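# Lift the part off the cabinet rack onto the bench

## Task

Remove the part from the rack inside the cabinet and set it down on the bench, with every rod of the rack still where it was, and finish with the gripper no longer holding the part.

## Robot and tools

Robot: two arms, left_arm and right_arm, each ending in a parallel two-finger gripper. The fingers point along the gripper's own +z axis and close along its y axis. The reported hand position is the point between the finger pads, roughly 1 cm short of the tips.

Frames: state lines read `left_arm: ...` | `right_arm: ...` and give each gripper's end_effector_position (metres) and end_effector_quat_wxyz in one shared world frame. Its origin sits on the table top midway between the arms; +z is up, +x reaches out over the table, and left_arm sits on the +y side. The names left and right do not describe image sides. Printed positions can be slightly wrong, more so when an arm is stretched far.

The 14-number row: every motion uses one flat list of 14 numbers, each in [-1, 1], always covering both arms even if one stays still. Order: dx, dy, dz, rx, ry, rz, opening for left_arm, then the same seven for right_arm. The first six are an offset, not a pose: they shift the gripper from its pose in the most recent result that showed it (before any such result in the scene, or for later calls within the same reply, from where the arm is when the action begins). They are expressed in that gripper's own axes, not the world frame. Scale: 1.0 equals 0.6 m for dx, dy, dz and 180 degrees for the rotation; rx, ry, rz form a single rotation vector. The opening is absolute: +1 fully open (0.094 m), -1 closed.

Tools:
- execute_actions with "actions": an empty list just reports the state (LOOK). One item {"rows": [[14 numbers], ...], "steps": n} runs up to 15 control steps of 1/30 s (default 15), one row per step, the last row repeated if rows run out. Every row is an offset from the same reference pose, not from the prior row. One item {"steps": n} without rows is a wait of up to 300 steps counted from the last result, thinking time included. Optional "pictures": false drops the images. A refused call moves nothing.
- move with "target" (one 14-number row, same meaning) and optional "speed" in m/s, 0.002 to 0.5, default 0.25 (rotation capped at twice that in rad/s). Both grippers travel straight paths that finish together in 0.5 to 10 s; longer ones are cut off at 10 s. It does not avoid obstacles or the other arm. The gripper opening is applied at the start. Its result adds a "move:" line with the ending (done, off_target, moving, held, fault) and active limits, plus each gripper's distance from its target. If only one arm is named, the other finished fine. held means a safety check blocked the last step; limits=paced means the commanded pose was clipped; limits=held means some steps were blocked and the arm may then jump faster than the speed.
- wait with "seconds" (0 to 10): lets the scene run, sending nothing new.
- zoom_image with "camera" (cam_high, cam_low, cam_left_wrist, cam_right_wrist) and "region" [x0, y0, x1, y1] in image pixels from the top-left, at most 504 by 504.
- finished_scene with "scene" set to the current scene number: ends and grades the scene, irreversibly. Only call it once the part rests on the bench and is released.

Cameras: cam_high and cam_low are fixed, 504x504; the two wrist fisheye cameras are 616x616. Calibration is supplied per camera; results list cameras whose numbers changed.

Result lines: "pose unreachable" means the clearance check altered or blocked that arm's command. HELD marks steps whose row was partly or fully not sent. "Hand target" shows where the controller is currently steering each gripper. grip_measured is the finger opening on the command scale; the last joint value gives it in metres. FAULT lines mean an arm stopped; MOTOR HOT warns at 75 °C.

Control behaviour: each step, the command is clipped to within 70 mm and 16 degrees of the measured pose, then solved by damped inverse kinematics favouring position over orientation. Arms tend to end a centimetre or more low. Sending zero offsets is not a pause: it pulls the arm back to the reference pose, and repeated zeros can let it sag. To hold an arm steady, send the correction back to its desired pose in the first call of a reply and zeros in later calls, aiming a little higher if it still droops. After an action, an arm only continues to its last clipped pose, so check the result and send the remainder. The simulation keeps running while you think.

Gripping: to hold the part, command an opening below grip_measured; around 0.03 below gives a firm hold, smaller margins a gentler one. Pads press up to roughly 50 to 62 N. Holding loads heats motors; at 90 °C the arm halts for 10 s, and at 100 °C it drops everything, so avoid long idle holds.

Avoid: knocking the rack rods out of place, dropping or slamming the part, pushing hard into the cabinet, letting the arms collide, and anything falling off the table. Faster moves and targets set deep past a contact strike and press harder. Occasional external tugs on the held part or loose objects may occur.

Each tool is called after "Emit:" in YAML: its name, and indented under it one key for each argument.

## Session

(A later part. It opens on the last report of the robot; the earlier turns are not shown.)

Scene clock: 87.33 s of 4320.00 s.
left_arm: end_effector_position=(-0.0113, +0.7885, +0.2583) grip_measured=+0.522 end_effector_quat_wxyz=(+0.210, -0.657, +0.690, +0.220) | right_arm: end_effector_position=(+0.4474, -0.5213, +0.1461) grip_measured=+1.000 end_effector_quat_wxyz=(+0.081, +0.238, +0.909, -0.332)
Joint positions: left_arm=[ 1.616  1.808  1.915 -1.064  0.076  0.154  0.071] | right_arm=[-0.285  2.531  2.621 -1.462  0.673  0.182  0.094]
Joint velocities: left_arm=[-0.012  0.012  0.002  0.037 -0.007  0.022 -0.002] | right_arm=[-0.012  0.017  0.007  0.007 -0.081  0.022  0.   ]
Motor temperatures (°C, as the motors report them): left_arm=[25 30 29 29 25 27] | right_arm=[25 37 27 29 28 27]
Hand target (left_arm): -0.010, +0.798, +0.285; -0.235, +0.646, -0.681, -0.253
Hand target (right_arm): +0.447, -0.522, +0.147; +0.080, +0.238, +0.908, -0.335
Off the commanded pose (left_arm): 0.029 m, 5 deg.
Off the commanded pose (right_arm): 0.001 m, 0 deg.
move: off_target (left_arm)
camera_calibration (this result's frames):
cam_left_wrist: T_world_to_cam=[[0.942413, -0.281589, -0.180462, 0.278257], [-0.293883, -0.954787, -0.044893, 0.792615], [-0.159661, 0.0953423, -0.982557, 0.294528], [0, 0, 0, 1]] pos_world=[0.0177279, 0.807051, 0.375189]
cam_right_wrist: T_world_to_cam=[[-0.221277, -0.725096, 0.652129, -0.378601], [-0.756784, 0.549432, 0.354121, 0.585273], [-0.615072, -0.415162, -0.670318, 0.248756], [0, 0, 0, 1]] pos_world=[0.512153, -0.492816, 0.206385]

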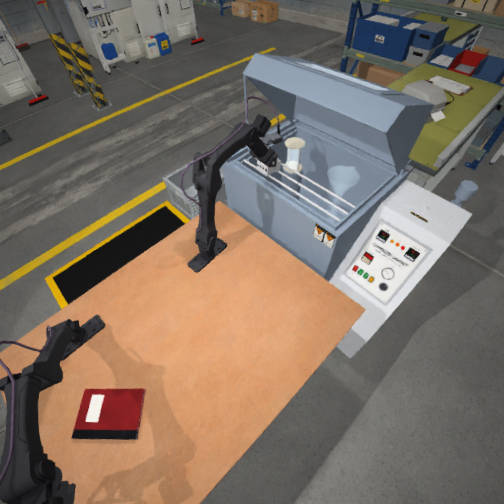

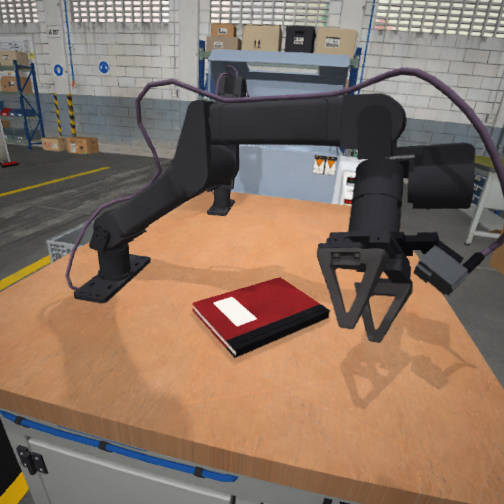

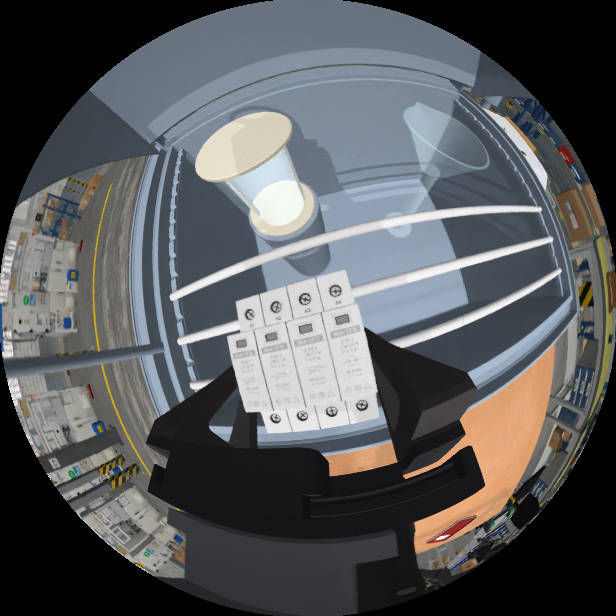

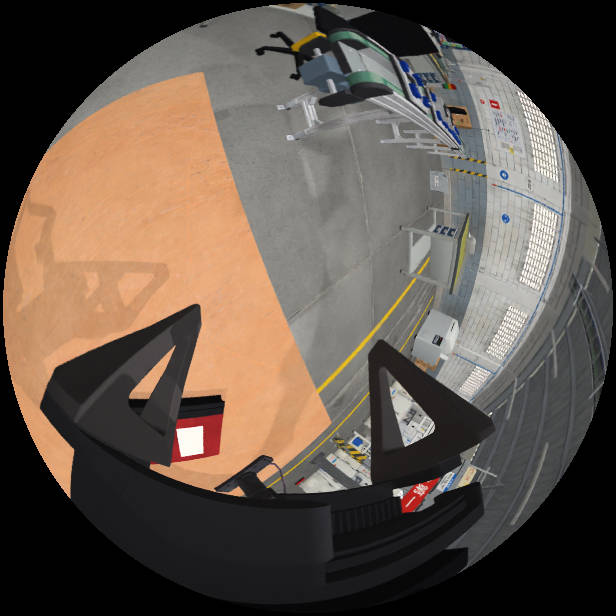

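Emit:
zoom_image:
  camera: "cam_high"
  region: [225,120,345,220]

Emit:
zoom_image:
  camera: "cam_left_wrist"
  region: [150,230,450,450]

Region (225, 120, 345, 220) of cam_high's 504x504 image, scaled by 4.200, with more detail than that image has.

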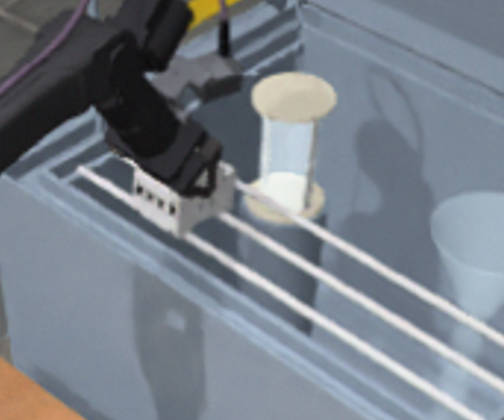

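Region (150, 230, 450, 450) of cam_left_wrist's 616x616 image, scaled by 1.680, with more detail than that image has; it fills the top 370 rows of this view, and the rest is white.

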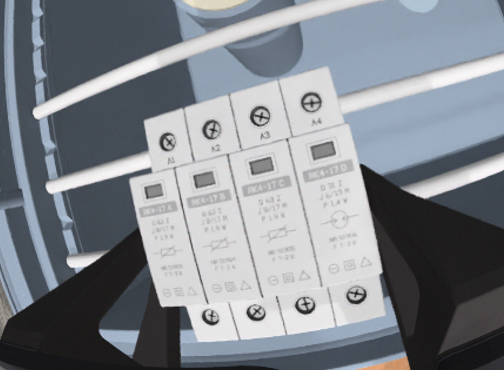

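Emit:
move:
  target: [-0.045,0,-0.03,0,0,0,0.3,0,0,0,0,0,0,1]
  speed: 0.03

Scene clock: 95.00 s of 4320.00 s.
left_arm: end_effector_position=(-0.0119, +0.7920, +0.2651) grip_measured=+0.522 end_effector_quat_wxyz=(+0.188, -0.666, +0.696, +0.191) | right_arm: end_effector_position=(+0.4477, -0.5206, +0.1455) grip_measured=+1.000 end_effector_quat_wxyz=(+0.081, +0.238, +0.910, -0.329)
Joint positions: left_arm=[ 1.616  1.928  2.148 -1.252  0.075  0.155  0.071] | right_arm=[-0.285  2.531  2.621 -1.462  0.667  0.182  0.094]
Joint velocities: left_arm=[ 0.017 -0.012  0.032 -0.11   0.022 -0.051 -0.001] | right_arm=[ 0.022  0.007  0.012 -0.007 -0.051 -0.037  0.   ]
Motor temperatures (°C, as the motors report them): left_arm=[25 31 30 29 25 27] | right_arm=[25 37 27 30 28 27]
Hand target (left_arm): -0.010, +0.799, +0.288; -0.210, +0.657, -0.689, -0.220
Hand target (right_arm): +0.447, -0.521, +0.146; +0.081, +0.238, +0.909, -0.332
Off the commanded pose (left_arm): 0.025 m, 4 deg.
Off the commanded pose (right_arm): 0.001 m, 0 deg.
After step 90, 3.30 s passed at rest.
move: off_target (left_arm)
camera_calibration (this result's frames):
cam_left_wrist: T_world_to_cam=[[0.943783, -0.294101, -0.150923, 0.283139], [-0.294002, -0.955516, 0.0234823, 0.778568], [-0.151115, 0.0222094, -0.988267, 0.36031], [0, 0, 0, 1]] pos_world=[0.0161277, 0.819203, 0.380531]
cam_right_wrist: T_world_to_cam=[[-0.221393, -0.72887, 0.647868, -0.37888], [-0.757912, 0.546654, 0.356004, 0.584116], [-0.613641, -0.41221, -0.673445, 0.250198], [0, 0, 0, 1]] pos_world=[0.512359, -0.49233, 0.206011]

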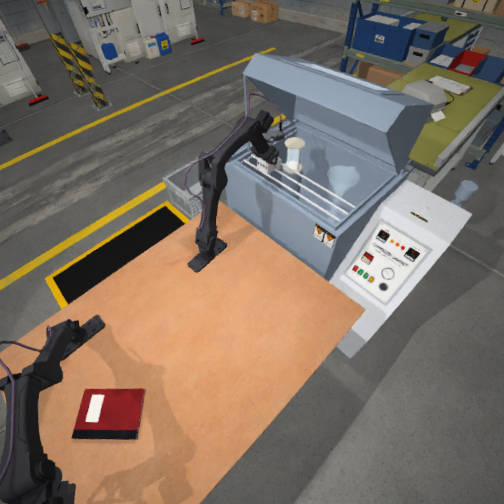

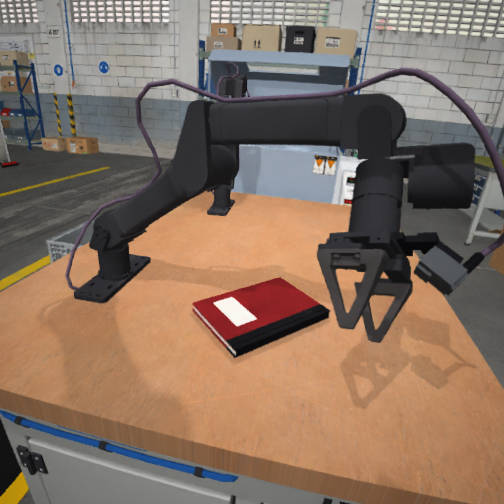

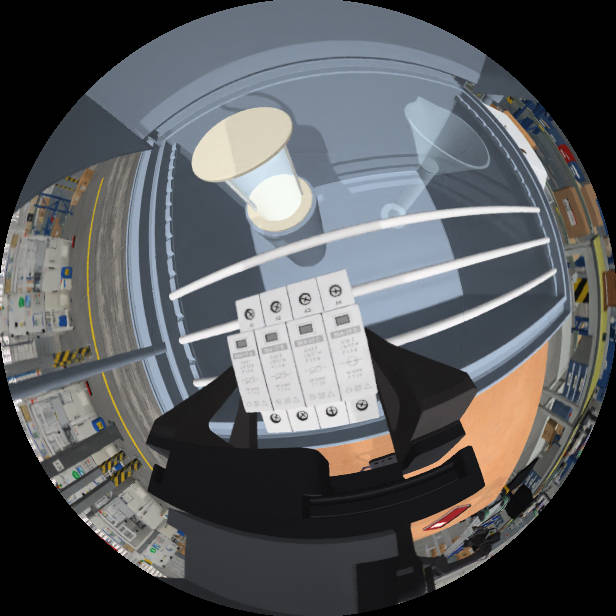

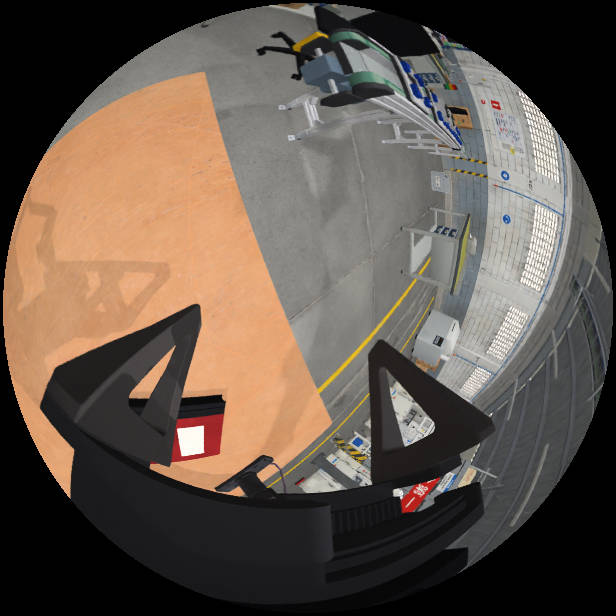

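Emit:
move:
  target: [-0.08,0,-0.13,0,-0.07,0,0.3,0,0,0,0,0,0,1]
  speed: 0.05

Scene clock: 100.23 s of 4320.00 s.
left_arm: end_effector_position=(-0.0087, +0.7919, +0.3148) grip_measured=+0.522 end_effector_quat_wxyz=(+0.221, -0.653, +0.690, +0.222) | right_arm: end_effector_position=(+0.4480, -0.5199, +0.1449) grip_measured=+1.000 end_effector_quat_wxyz=(+0.081, +0.237, +0.911, -0.327)
Joint positions: left_arm=[ 1.616  1.943  2.34  -1.336  0.093  0.155  0.071] | right_arm=[-0.285  2.531  2.621 -1.462  0.662  0.182  0.094]
Joint velocities: left_arm=[-0.007 -0.022  0.017 -0.007 -0.007 -0.051 -0.   ] | right_arm=[ 0.002  0.012  0.002  0.051  0.037 -0.066  0.   ]
Motor temperatures (°C, as the motors report them): left_arm=[25 32 31 29 25 27] | right_arm=[25 37 27 30 28 27]
Hand target (left_arm): -0.010, +0.790, +0.356; -0.263, +0.640, -0.673, -0.263
Hand target (right_arm): +0.448, -0.521, +0.145; +0.081, +0.238, +0.910, -0.329
Off the commanded pose (left_arm): 0.042 m, 7 deg.
Off the commanded pose (right_arm): 0.001 m, 0 deg.
move: off_target (left_arm)
camera_calibration (this result's frames):
cam_left_wrist: T_world_to_cam=[[0.941347, -0.287773, -0.17622, 0.290552], [-0.303203, -0.950538, -0.0674196, 0.802781], [-0.148102, 0.116896, -0.982039, 0.33306], [0, 0, 0, 1]] pos_world=[0.0192232, 0.807754, 0.432402]
cam_right_wrist: T_world_to_cam=[[-0.221492, -0.732372, 0.643873, -0.379131], [-0.758964, 0.544051, 0.357746, 0.583037], [-0.612303, -0.409438, -0.676347, 0.251546], [0, 0, 0, 1]] pos_world=[0.512552, -0.491874, 0.205665]

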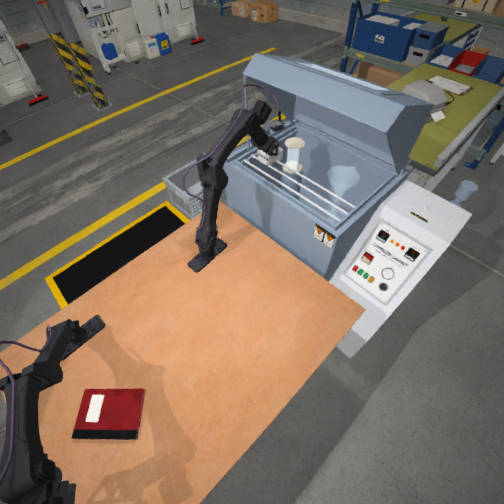

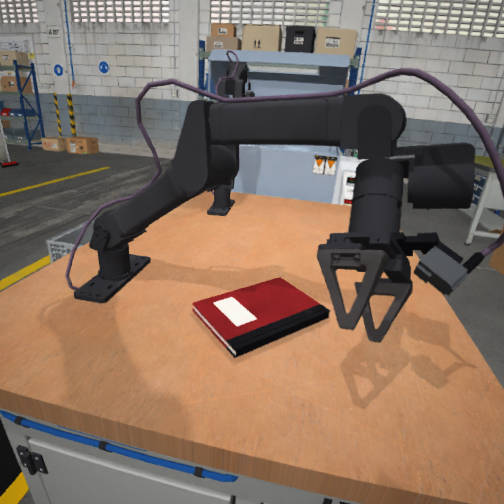

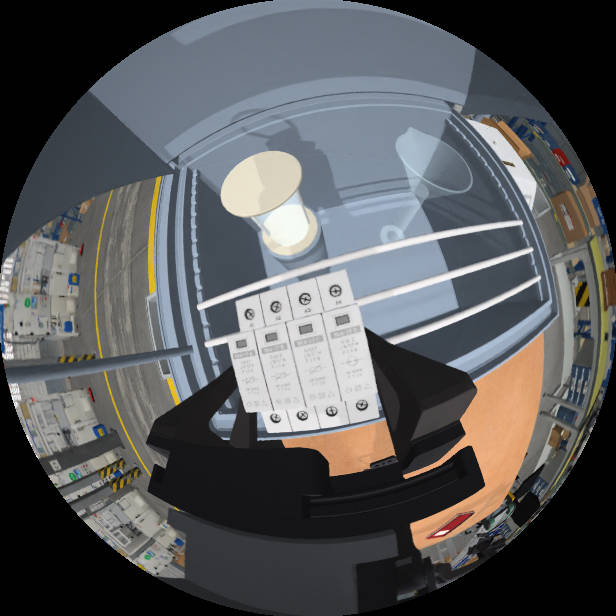

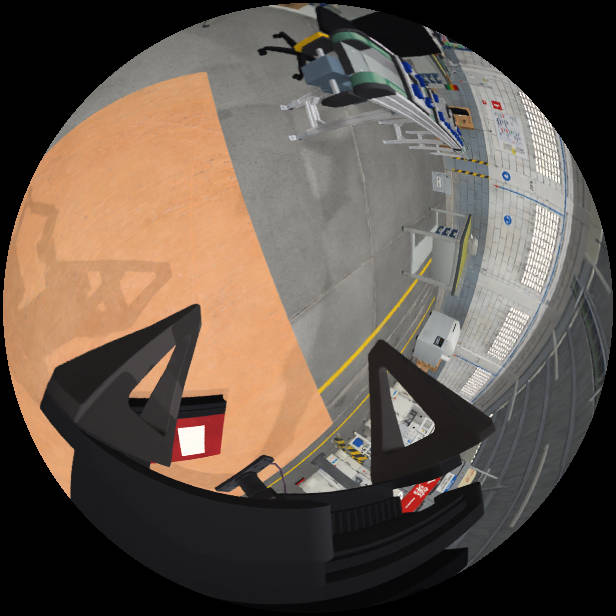

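Emit:
move:
  target: [-0.03,0,-0.22,0,-0.04,0,0.3,0,0,0,0,0,0,1]
  speed: 0.1

Scene clock: 106.27 s of 4320.00 s.
left_arm: end_effector_position=(-0.0112, +0.7389, +0.4071) grip_measured=+0.522 end_effector_quat_wxyz=(+0.266, -0.639, +0.667, +0.276) | right_arm: end_effector_position=(+0.4483, -0.5191, +0.1443) grip_measured=+1.000 end_effector_quat_wxyz=(+0.081, +0.237, +0.912, -0.324)
Joint positions: left_arm=[ 1.649  1.908  2.691 -1.575  0.116  0.157  0.071] | right_arm=[-0.285  2.531  2.621 -1.462  0.656  0.182  0.094]
Joint velocities: left_arm=[-0.017 -0.007 -0.017 -0.022  0.037  0.007 -0.001] | right_arm=[-0.007  0.002  0.007  0.051  0.007  0.037  0.   ]
Motor temperatures (°C, as the motors report them): left_arm=[25 33 31 30 25 27] | right_arm=[25 37 27 30 28 27]
Hand target (left_arm): -0.008, +0.727, +0.430; -0.288, +0.626, -0.661, -0.296
Hand target (right_arm): +0.448, -0.520, +0.145; +0.081, +0.237, +0.911, -0.327
Off the commanded pose (left_arm): 0.027 m, 2 deg.
Off the commanded pose (right_arm): 0.001 m, 0 deg.
joint sent to its limit (left arm) — the command would take joint 4 (wrist pitch) past its lower limit, so that joint was sent only as far as its limit.
After step 90, 1.23 s passed at rest.
move: off_target (left_arm)
camera_calibration (this result's frames):
cam_left_wrist: T_world_to_cam=[[0.94451, -0.243669, -0.220289, 0.27928], [-0.289102, -0.935027, -0.20529, 0.802704], [-0.155953, 0.257585, -0.953587, 0.313822], [0, 0, 0, 1]] pos_world=[0.0172228, 0.737766, 0.525566]
cam_right_wrist: T_world_to_cam=[[-0.221588, -0.736101, 0.639573, -0.379389], [-0.76009, 0.541251, 0.359597, 0.581881], [-0.610869, -0.406451, -0.679439, 0.252991], [0, 0, 0, 1]] pos_world=[0.512758, -0.491384, 0.205296]

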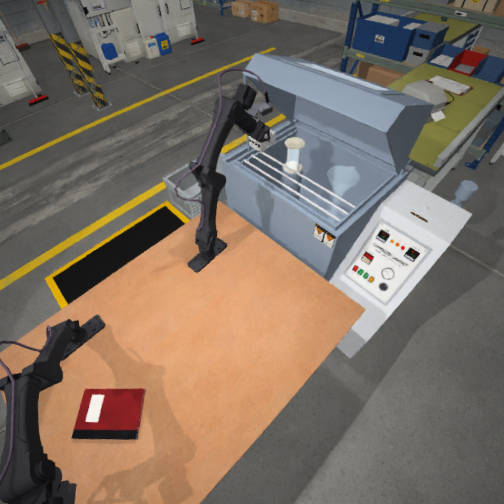

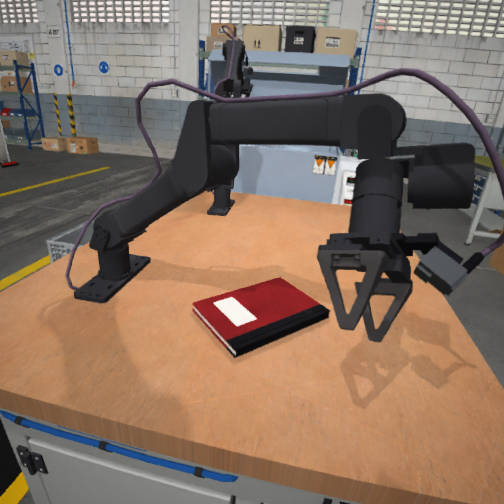

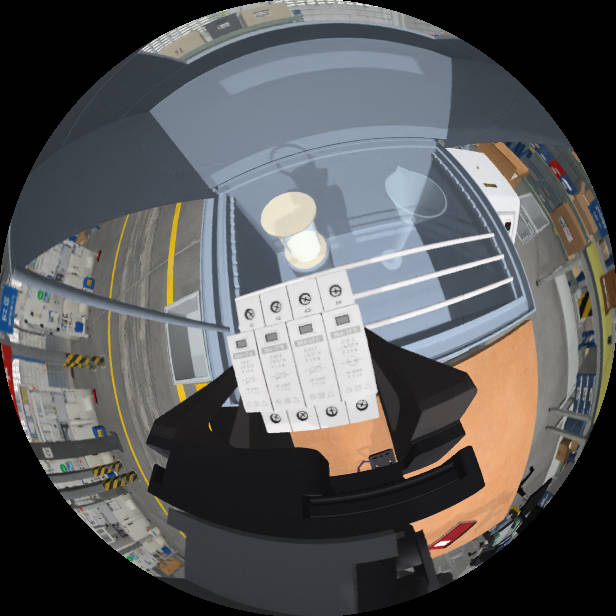

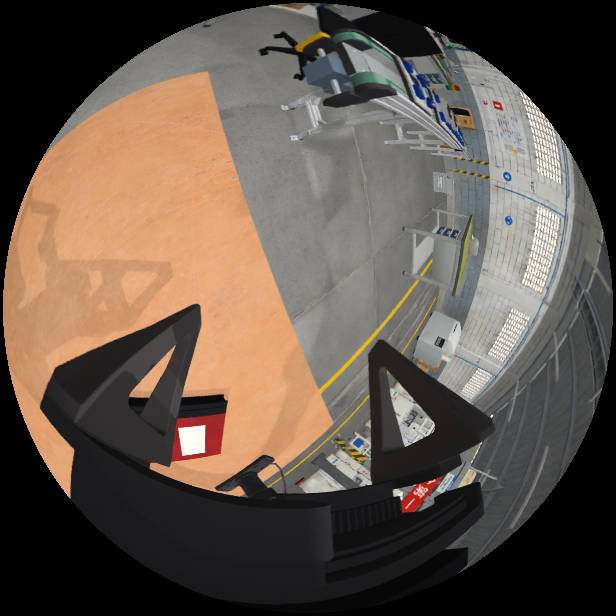

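Emit:
move:
  target: [0.325,-0.717,-0.36,0.31,0,0.32,0.3,0,0,0,0,0,0,1]
  speed: 0.15

Scene clock: 114.67 s of 4320.00 s.
left_arm: end_effector_position=(+0.4089, +0.4460, +0.3969) grip_measured=+0.522 end_effector_quat_wxyz=(+0.356, -0.077, +0.931, +0.031) | right_arm: end_effector_position=(+0.4487, -0.5184, +0.1437) grip_measured=+1.000 end_effector_quat_wxyz=(+0.081, +0.237, +0.913, -0.322)
Joint positions: left_arm=[ 0.275  1.813  2.539 -1.575  0.127  0.148  0.071] | right_arm=[-0.285  2.531  2.621 -1.462  0.651  0.182  0.094]
Joint velocities: left_arm=[ 0.007 -0.007  0.042 -0.007  0.007 -0.037  0.002] | right_arm=[ 0.017  0.002 -0.007 -0.022  0.007  0.007  0.   ]
Motor temperatures (°C, as the motors report them): left_arm=[25 32 30 30 25 27] | right_arm=[25 38 27 30 28 27]
Hand target (left_arm): +0.405, +0.439, +0.413; +0.380, -0.065, +0.922, +0.030
Hand target (right_arm): +0.448, -0.519, +0.144; +0.081, +0.237, +0.912, -0.324
Off the commanded pose (left_arm): 0.017 m, 2 deg.
Off the commanded pose (right_arm): 0.001 m, 0 deg.
joint sent to its limit (left arm) — the command would take joint 4 (wrist pitch) past its lower limit, so that joint was sent only as far as its limit.
After step 90, 0.37 s passed at rest.
move: off_target (left_arm)
camera_calibration (this result's frames):
cam_left_wrist: T_world_to_cam=[[-0.0647385, -0.980634, -0.184839, 0.536171], [-0.982494, 0.0950599, -0.160214, 0.454402], [0.174682, 0.171231, -0.969622, 0.3548], [0, 0, 0, 1]] pos_world=[0.419181, 0.42184, 0.515929]
cam_right_wrist: T_world_to_cam=[[-0.221669, -0.739561, 0.635541, -0.379621], [-0.761142, 0.538627, 0.361309, 0.580802], [-0.60953, -0.403646, -0.682308, 0.254342], [0, 0, 0, 1]] pos_world=[0.512951, -0.490925, 0.204955]

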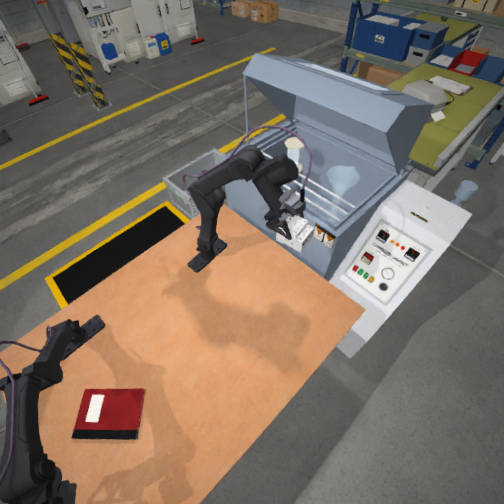

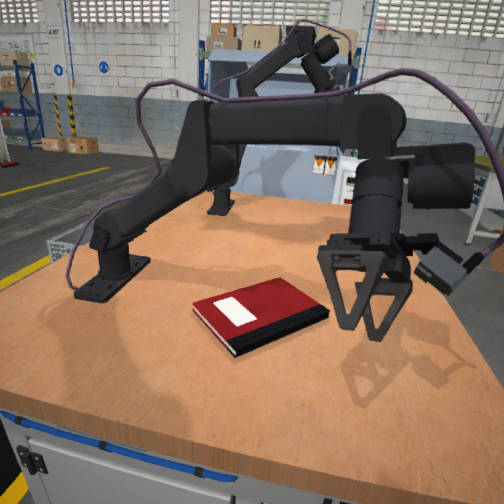

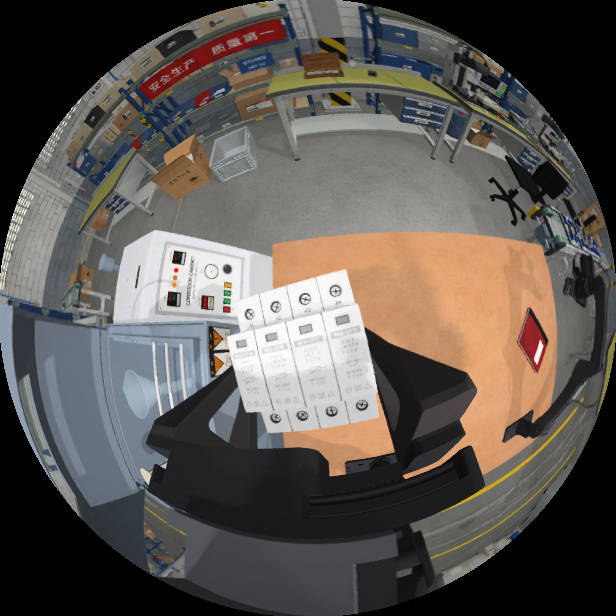

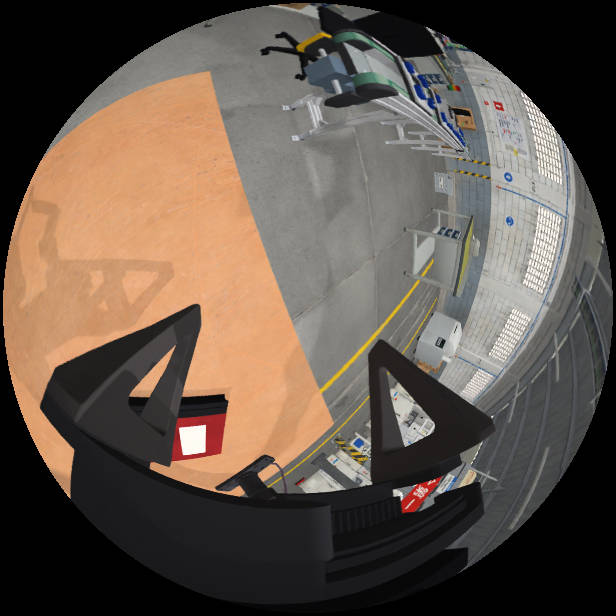

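Emit:
move:
  target: [0.37,-0.115,0.385,0,0,0,0.3,0,0,0,0,0,0,1]
  speed: 0.12

Scene clock: 122.27 s of 4320.00 s.
left_arm: end_effector_position=(+0.3910, +0.3770, +0.0608) grip_measured=+0.521 end_effector_quat_wxyz=(+0.310, -0.075, +0.947, +0.024) | right_arm: end_effector_position=(+0.4490, -0.5177, +0.1431) grip_measured=+1.000 end_effector_quat_wxyz=(+0.082, +0.237, +0.914, -0.319)
Joint positions: left_arm=[ 0.037  1.454  0.719 -0.204 -0.021 -0.028  0.071] | right_arm=[-0.285  2.531  2.621 -1.462  0.646  0.182  0.094]
Joint velocities: left_arm=[-0.002  0.007  0.022 -0.007 -0.066 -0.037 -0.001] | right_arm=[ 0.002 -0.007 -0.017  0.081  0.022 -0.022  0.   ]
Motor temperatures (°C, as the motors report them): left_arm=[25 32 30 30 25 27] | right_arm=[25 38 27 30 28 27]
Hand target (left_arm): +0.410, +0.378, +0.079; +0.355, -0.077, +0.931, +0.028
Hand target (right_arm): +0.449, -0.518, +0.144; +0.081, +0.237, +0.913, -0.321
Off the commanded pose (left_arm): 0.024 m, 6 deg.
Off the commanded pose (right_arm): 0.001 m, 0 deg.
After step 90, 1.30 s passed at rest.
move: off_target (left_arm)
camera_calibration (this result's frames):
cam_left_wrist: T_world_to_cam=[[-0.0893369, -0.983292, -0.158605, 0.414255], [-0.992628, 0.100994, -0.0670119, 0.385645], [0.0819105, 0.151449, -0.985065, 0.0885107], [0, 0, 0, 1]] pos_world=[0.41256, 0.354981, 0.178735]
cam_right_wrist: T_world_to_cam=[[-0.22174, -0.743, 0.631491, -0.379843], [-0.762192, 0.535994, 0.363006, 0.579723], [-0.608189, -0.400825, -0.685161, 0.255694], [0, 0, 0, 1]] pos_world=[0.513144, -0.490463, 0.204616]

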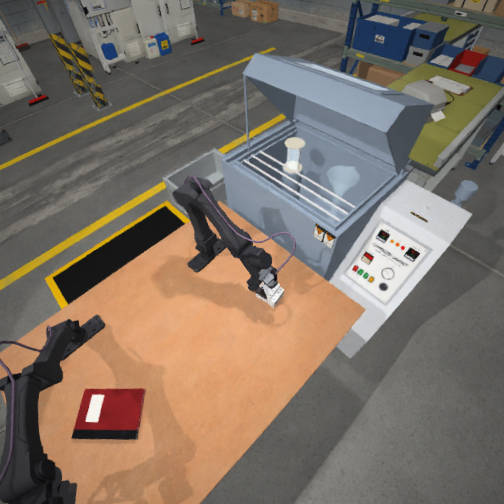

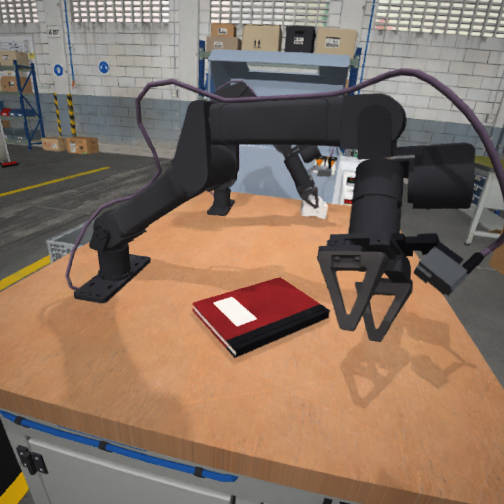

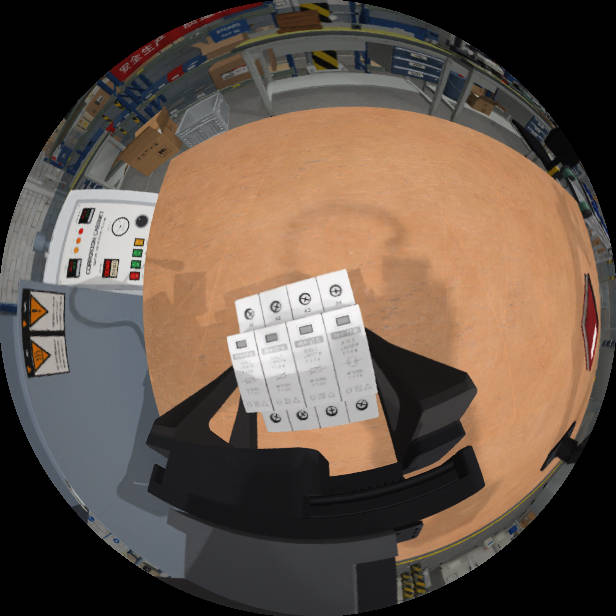

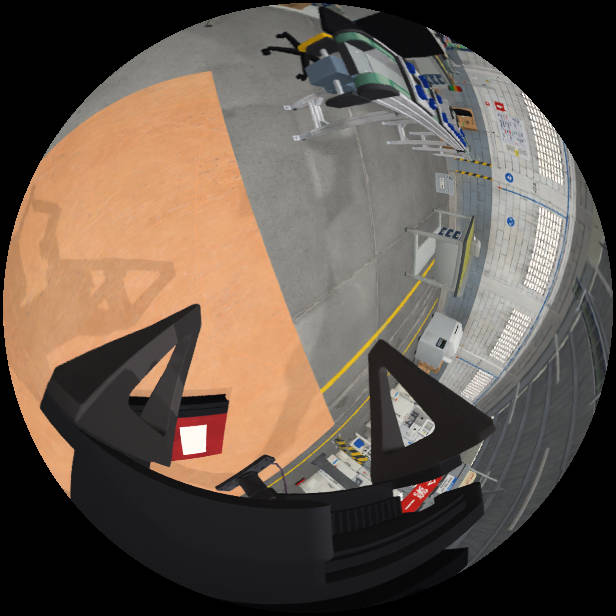

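Emit:
move:
  target: [0.01,0,0.014,0,-0.06,0,0.3,0,0,0,0,0,0,1]
  speed: 0.03

Scene clock: 127.97 s of 4320.00 s.
left_arm: end_effector_position=(+0.3969, +0.3790, +0.0563) grip_measured=+0.517 end_effector_quat_wxyz=(+0.404, -0.069, +0.912, +0.034) | right_arm: end_effector_position=(+0.4492, -0.5171, +0.1426) grip_measured=+1.000 end_effector_quat_wxyz=(+0.082, +0.237, +0.915, -0.317)
Joint positions: left_arm=[ 0.037  1.428  0.518  0.173 -0.028 -0.018  0.071] | right_arm=[-0.285  2.531  2.621 -1.462  0.641  0.182  0.094]
Joint velocities: left_arm=[-0.002 -0.002  0.007 -0.022 -0.022  0.037 -0.   ] | right_arm=[ 0.012  0.002  0.017 -0.066  0.007 -0.007  0.   ]
Motor temperatures (°C, as the motors report them): left_arm=[25 31 30 31 25 27] | right_arm=[25 38 27 30 28 27]
Hand target (left_arm): +0.392, +0.377, +0.050; +0.398, -0.071, +0.914, +0.031
Hand target (right_arm): +0.449, -0.518, +0.143; +0.082, +0.237, +0.914, -0.319
Off the commanded pose (left_arm): 0.008 m, 1 deg.
Off the commanded pose (right_arm): 0.001 m, 0 deg.
move: done
camera_calibration (this result's frames):
cam_left_wrist: T_world_to_cam=[[-0.0561477, -0.976307, -0.208977, 0.402994], [-0.960128, 0.110211, -0.256922, 0.385246], [0.273866, 0.186219, -0.943568, -0.00839661], [0, 0, 0, 1]] pos_world=[0.394812, 0.352551, 0.175272]
cam_right_wrist: T_world_to_cam=[[-0.221798, -0.746176, 0.627716, -0.380042], [-0.763167, 0.53354, 0.364569, 0.57872], [-0.606944, -0.398191, -0.687795, 0.256951], [0, 0, 0, 1]] pos_world=[0.513323, -0.490033, 0.204304]

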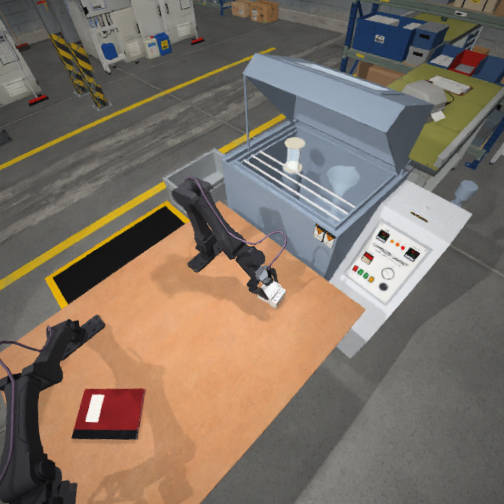

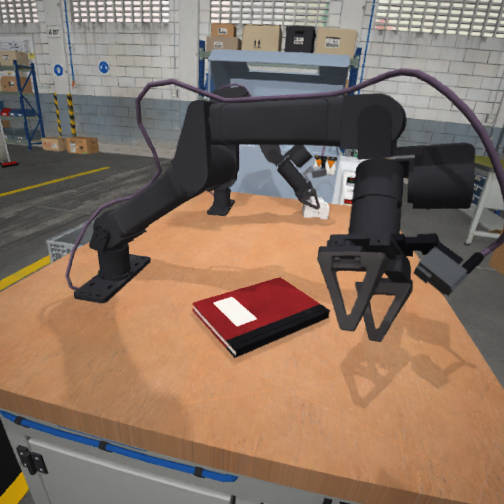

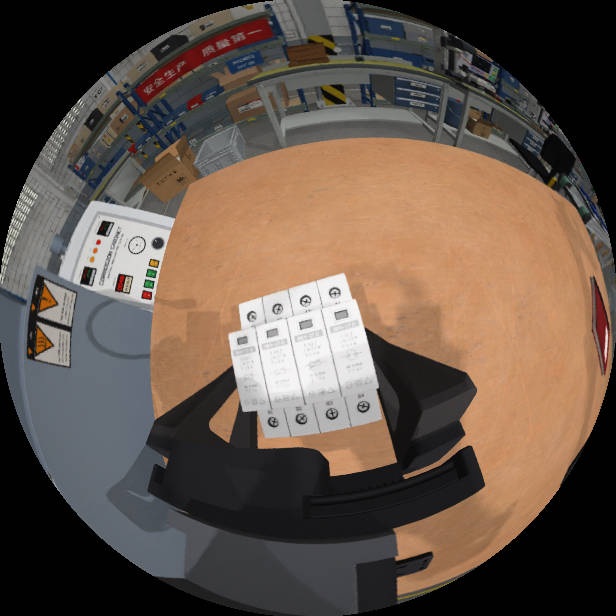

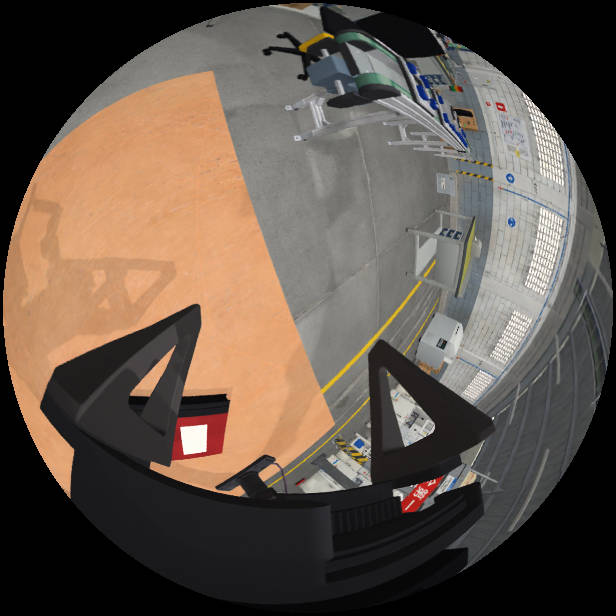

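Emit:
execute_actions:
  actions:
    - {"rows":[[0,0,0,0,0,0,1,0,0,0,0,0,0,1]],"steps":15}
  pictures: false

Emit:
move:
  target: [-0.06,0,-0.2,0,0,0,1,0,0,0,0,0,0,1]

Scene clock: 130.73 s of 4320.00 s.
left_arm: end_effector_position=(+0.3969, +0.3790, +0.0563) grip_measured=+1.000 end_effector_quat_wxyz=(+0.404, -0.069, +0.912, +0.034) | right_arm: end_effector_position=(+0.4495, -0.5164, +0.1421) grip_measured=+1.000 end_effector_quat_wxyz=(+0.082, +0.237, +0.916, -0.314)
Joint positions: left_arm=[ 0.037  1.428  0.518  0.174 -0.028 -0.017  0.094] | right_arm=[-0.285  2.531  2.621 -1.462  0.636  0.182  0.094]
Joint velocities: left_arm=[-0.022  0.002 -0.007  0.11   0.066 -0.051  0.   ] | right_arm=[-0.002  0.007  0.017 -0.022 -0.051 -0.11   0.   ]
Motor temperatures (°C, as the motors report them): left_arm=[25 31 30 31 25 27] | right_arm=[25 38 27 30 28 27]
Hand target (left_arm): +0.397, +0.379, +0.056; +0.404, -0.069, +0.912, +0.034
Hand target (right_arm): +0.449, -0.517, +0.143; +0.082, +0.237, +0.915, -0.317
Off the commanded pose (left_arm): 0.000 m, 0 deg.
Off the commanded pose (right_arm): 0.001 m, 0 deg.
Steps of this call (steps 1 to 68: nothing new was sent; steps 69 to 83: all 15 steps of this action). Readings (end_effector_position):
69: left_arm (+0.3969, +0.3790, +0.0564) | right_arm (+0.4493, -0.5170, +0.1425)
70: left_arm (+0.3969, +0.3790, +0.0564) | right_arm (+0.4493, -0.5169, +0.1425)
72: left_arm (+0.3969, +0.3790, +0.0563) | right_arm (+0.4494, -0.5167, +0.1423)
76: left_arm (+0.3969, +0.3790, +0.0563) | right_arm (+0.4495, -0.5165, +0.1421)
83: the state above

Scene clock: 132.30 s of 4320.00 s.
left_arm: end_effector_position=(+0.3318, +0.3681, +0.1568) grip_measured=+1.000 end_effector_quat_wxyz=(+0.400, -0.066, +0.914, +0.032) | right_arm: end_effector_position=(+0.4498, -0.5157, +0.1415) grip_measured=+1.000 end_effector_quat_wxyz=(+0.082, +0.237, +0.916, -0.312)
Joint positions: left_arm=[ 0.024  0.936  0.672 -0.482 -0.032 -0.02   0.094] | right_arm=[-0.285  2.531  2.621 -1.462  0.63   0.182  0.094]
Joint velocities: left_arm=[-0.007  0.002 -0.012  0.022 -0.037 -0.066  0.   ] | right_arm=[-0.002 -0.002  0.002  0.037 -0.066  0.022  0.   ]
Motor temperatures (°C, as the motors report them): left_arm=[25 30 30 31 25 27] | right_arm=[25 38 27 30 28 27]
Hand target (left_arm): +0.332, +0.368, +0.165; +0.404, -0.069, +0.912, +0.034
Hand target (right_arm): +0.450, -0.516, +0.142; +0.082, +0.237, +0.916, -0.314
Off the commanded pose (left_arm): 0.007 m, 1 deg.
Off the commanded pose (right_arm): 0.001 m, 0 deg.
move: done
camera_calibration (this result's frames):
cam_left_wrist: T_world_to_cam=[[-0.0649476, -0.975877, -0.208438, 0.412418], [-0.961316, 0.117219, -0.249263, 0.346444], [0.267683, 0.184186, -0.945739, 0.109434], [0, 0, 0, 1]] pos_world=[0.330534, 0.341703, 0.275815]
cam_right_wrist: T_world_to_cam=[[-0.221894, -0.752714, 0.619826, -0.380429], [-0.765191, 0.528417, 0.367774, 0.576639], [-0.604355, -0.392678, -0.693223, 0.259565], [0, 0, 0, 1]] pos_world=[0.513694, -0.489135, 0.203663]

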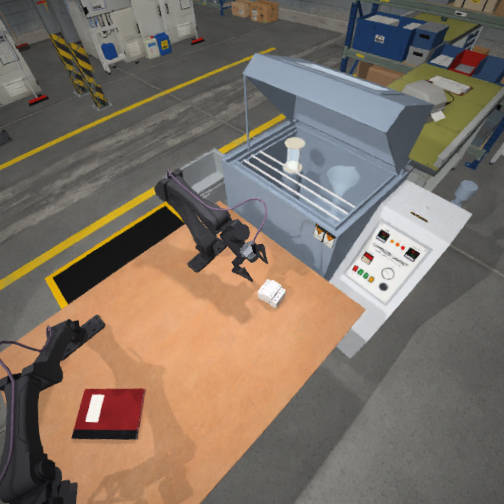

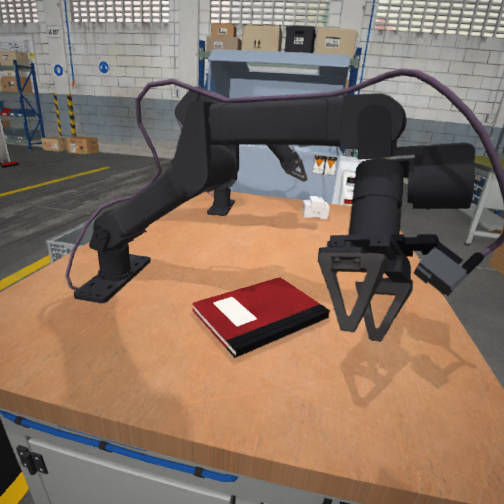

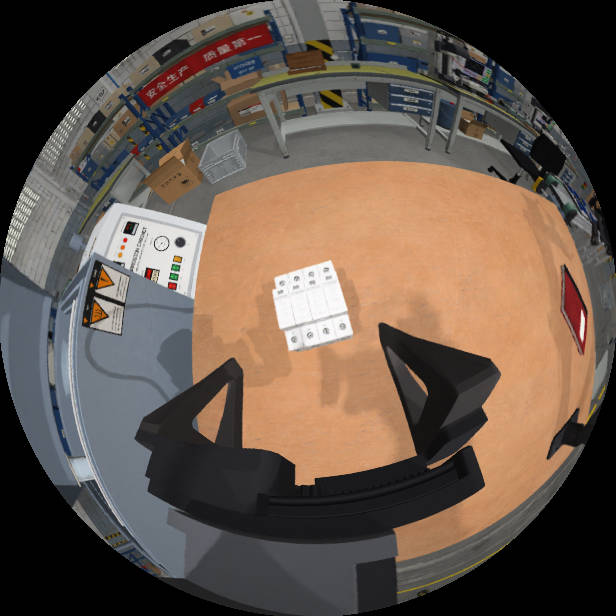

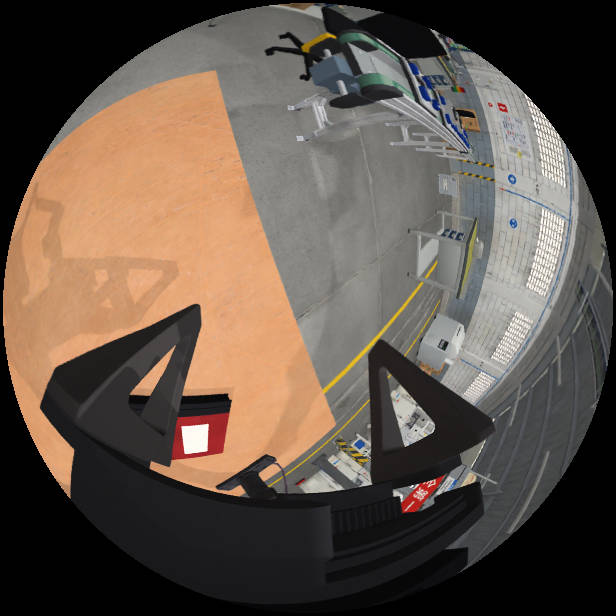

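Part is on the bench and all three rods are still in place.

Emit:
finished_scene:
  scene: 1

The scene is finished: the task was done.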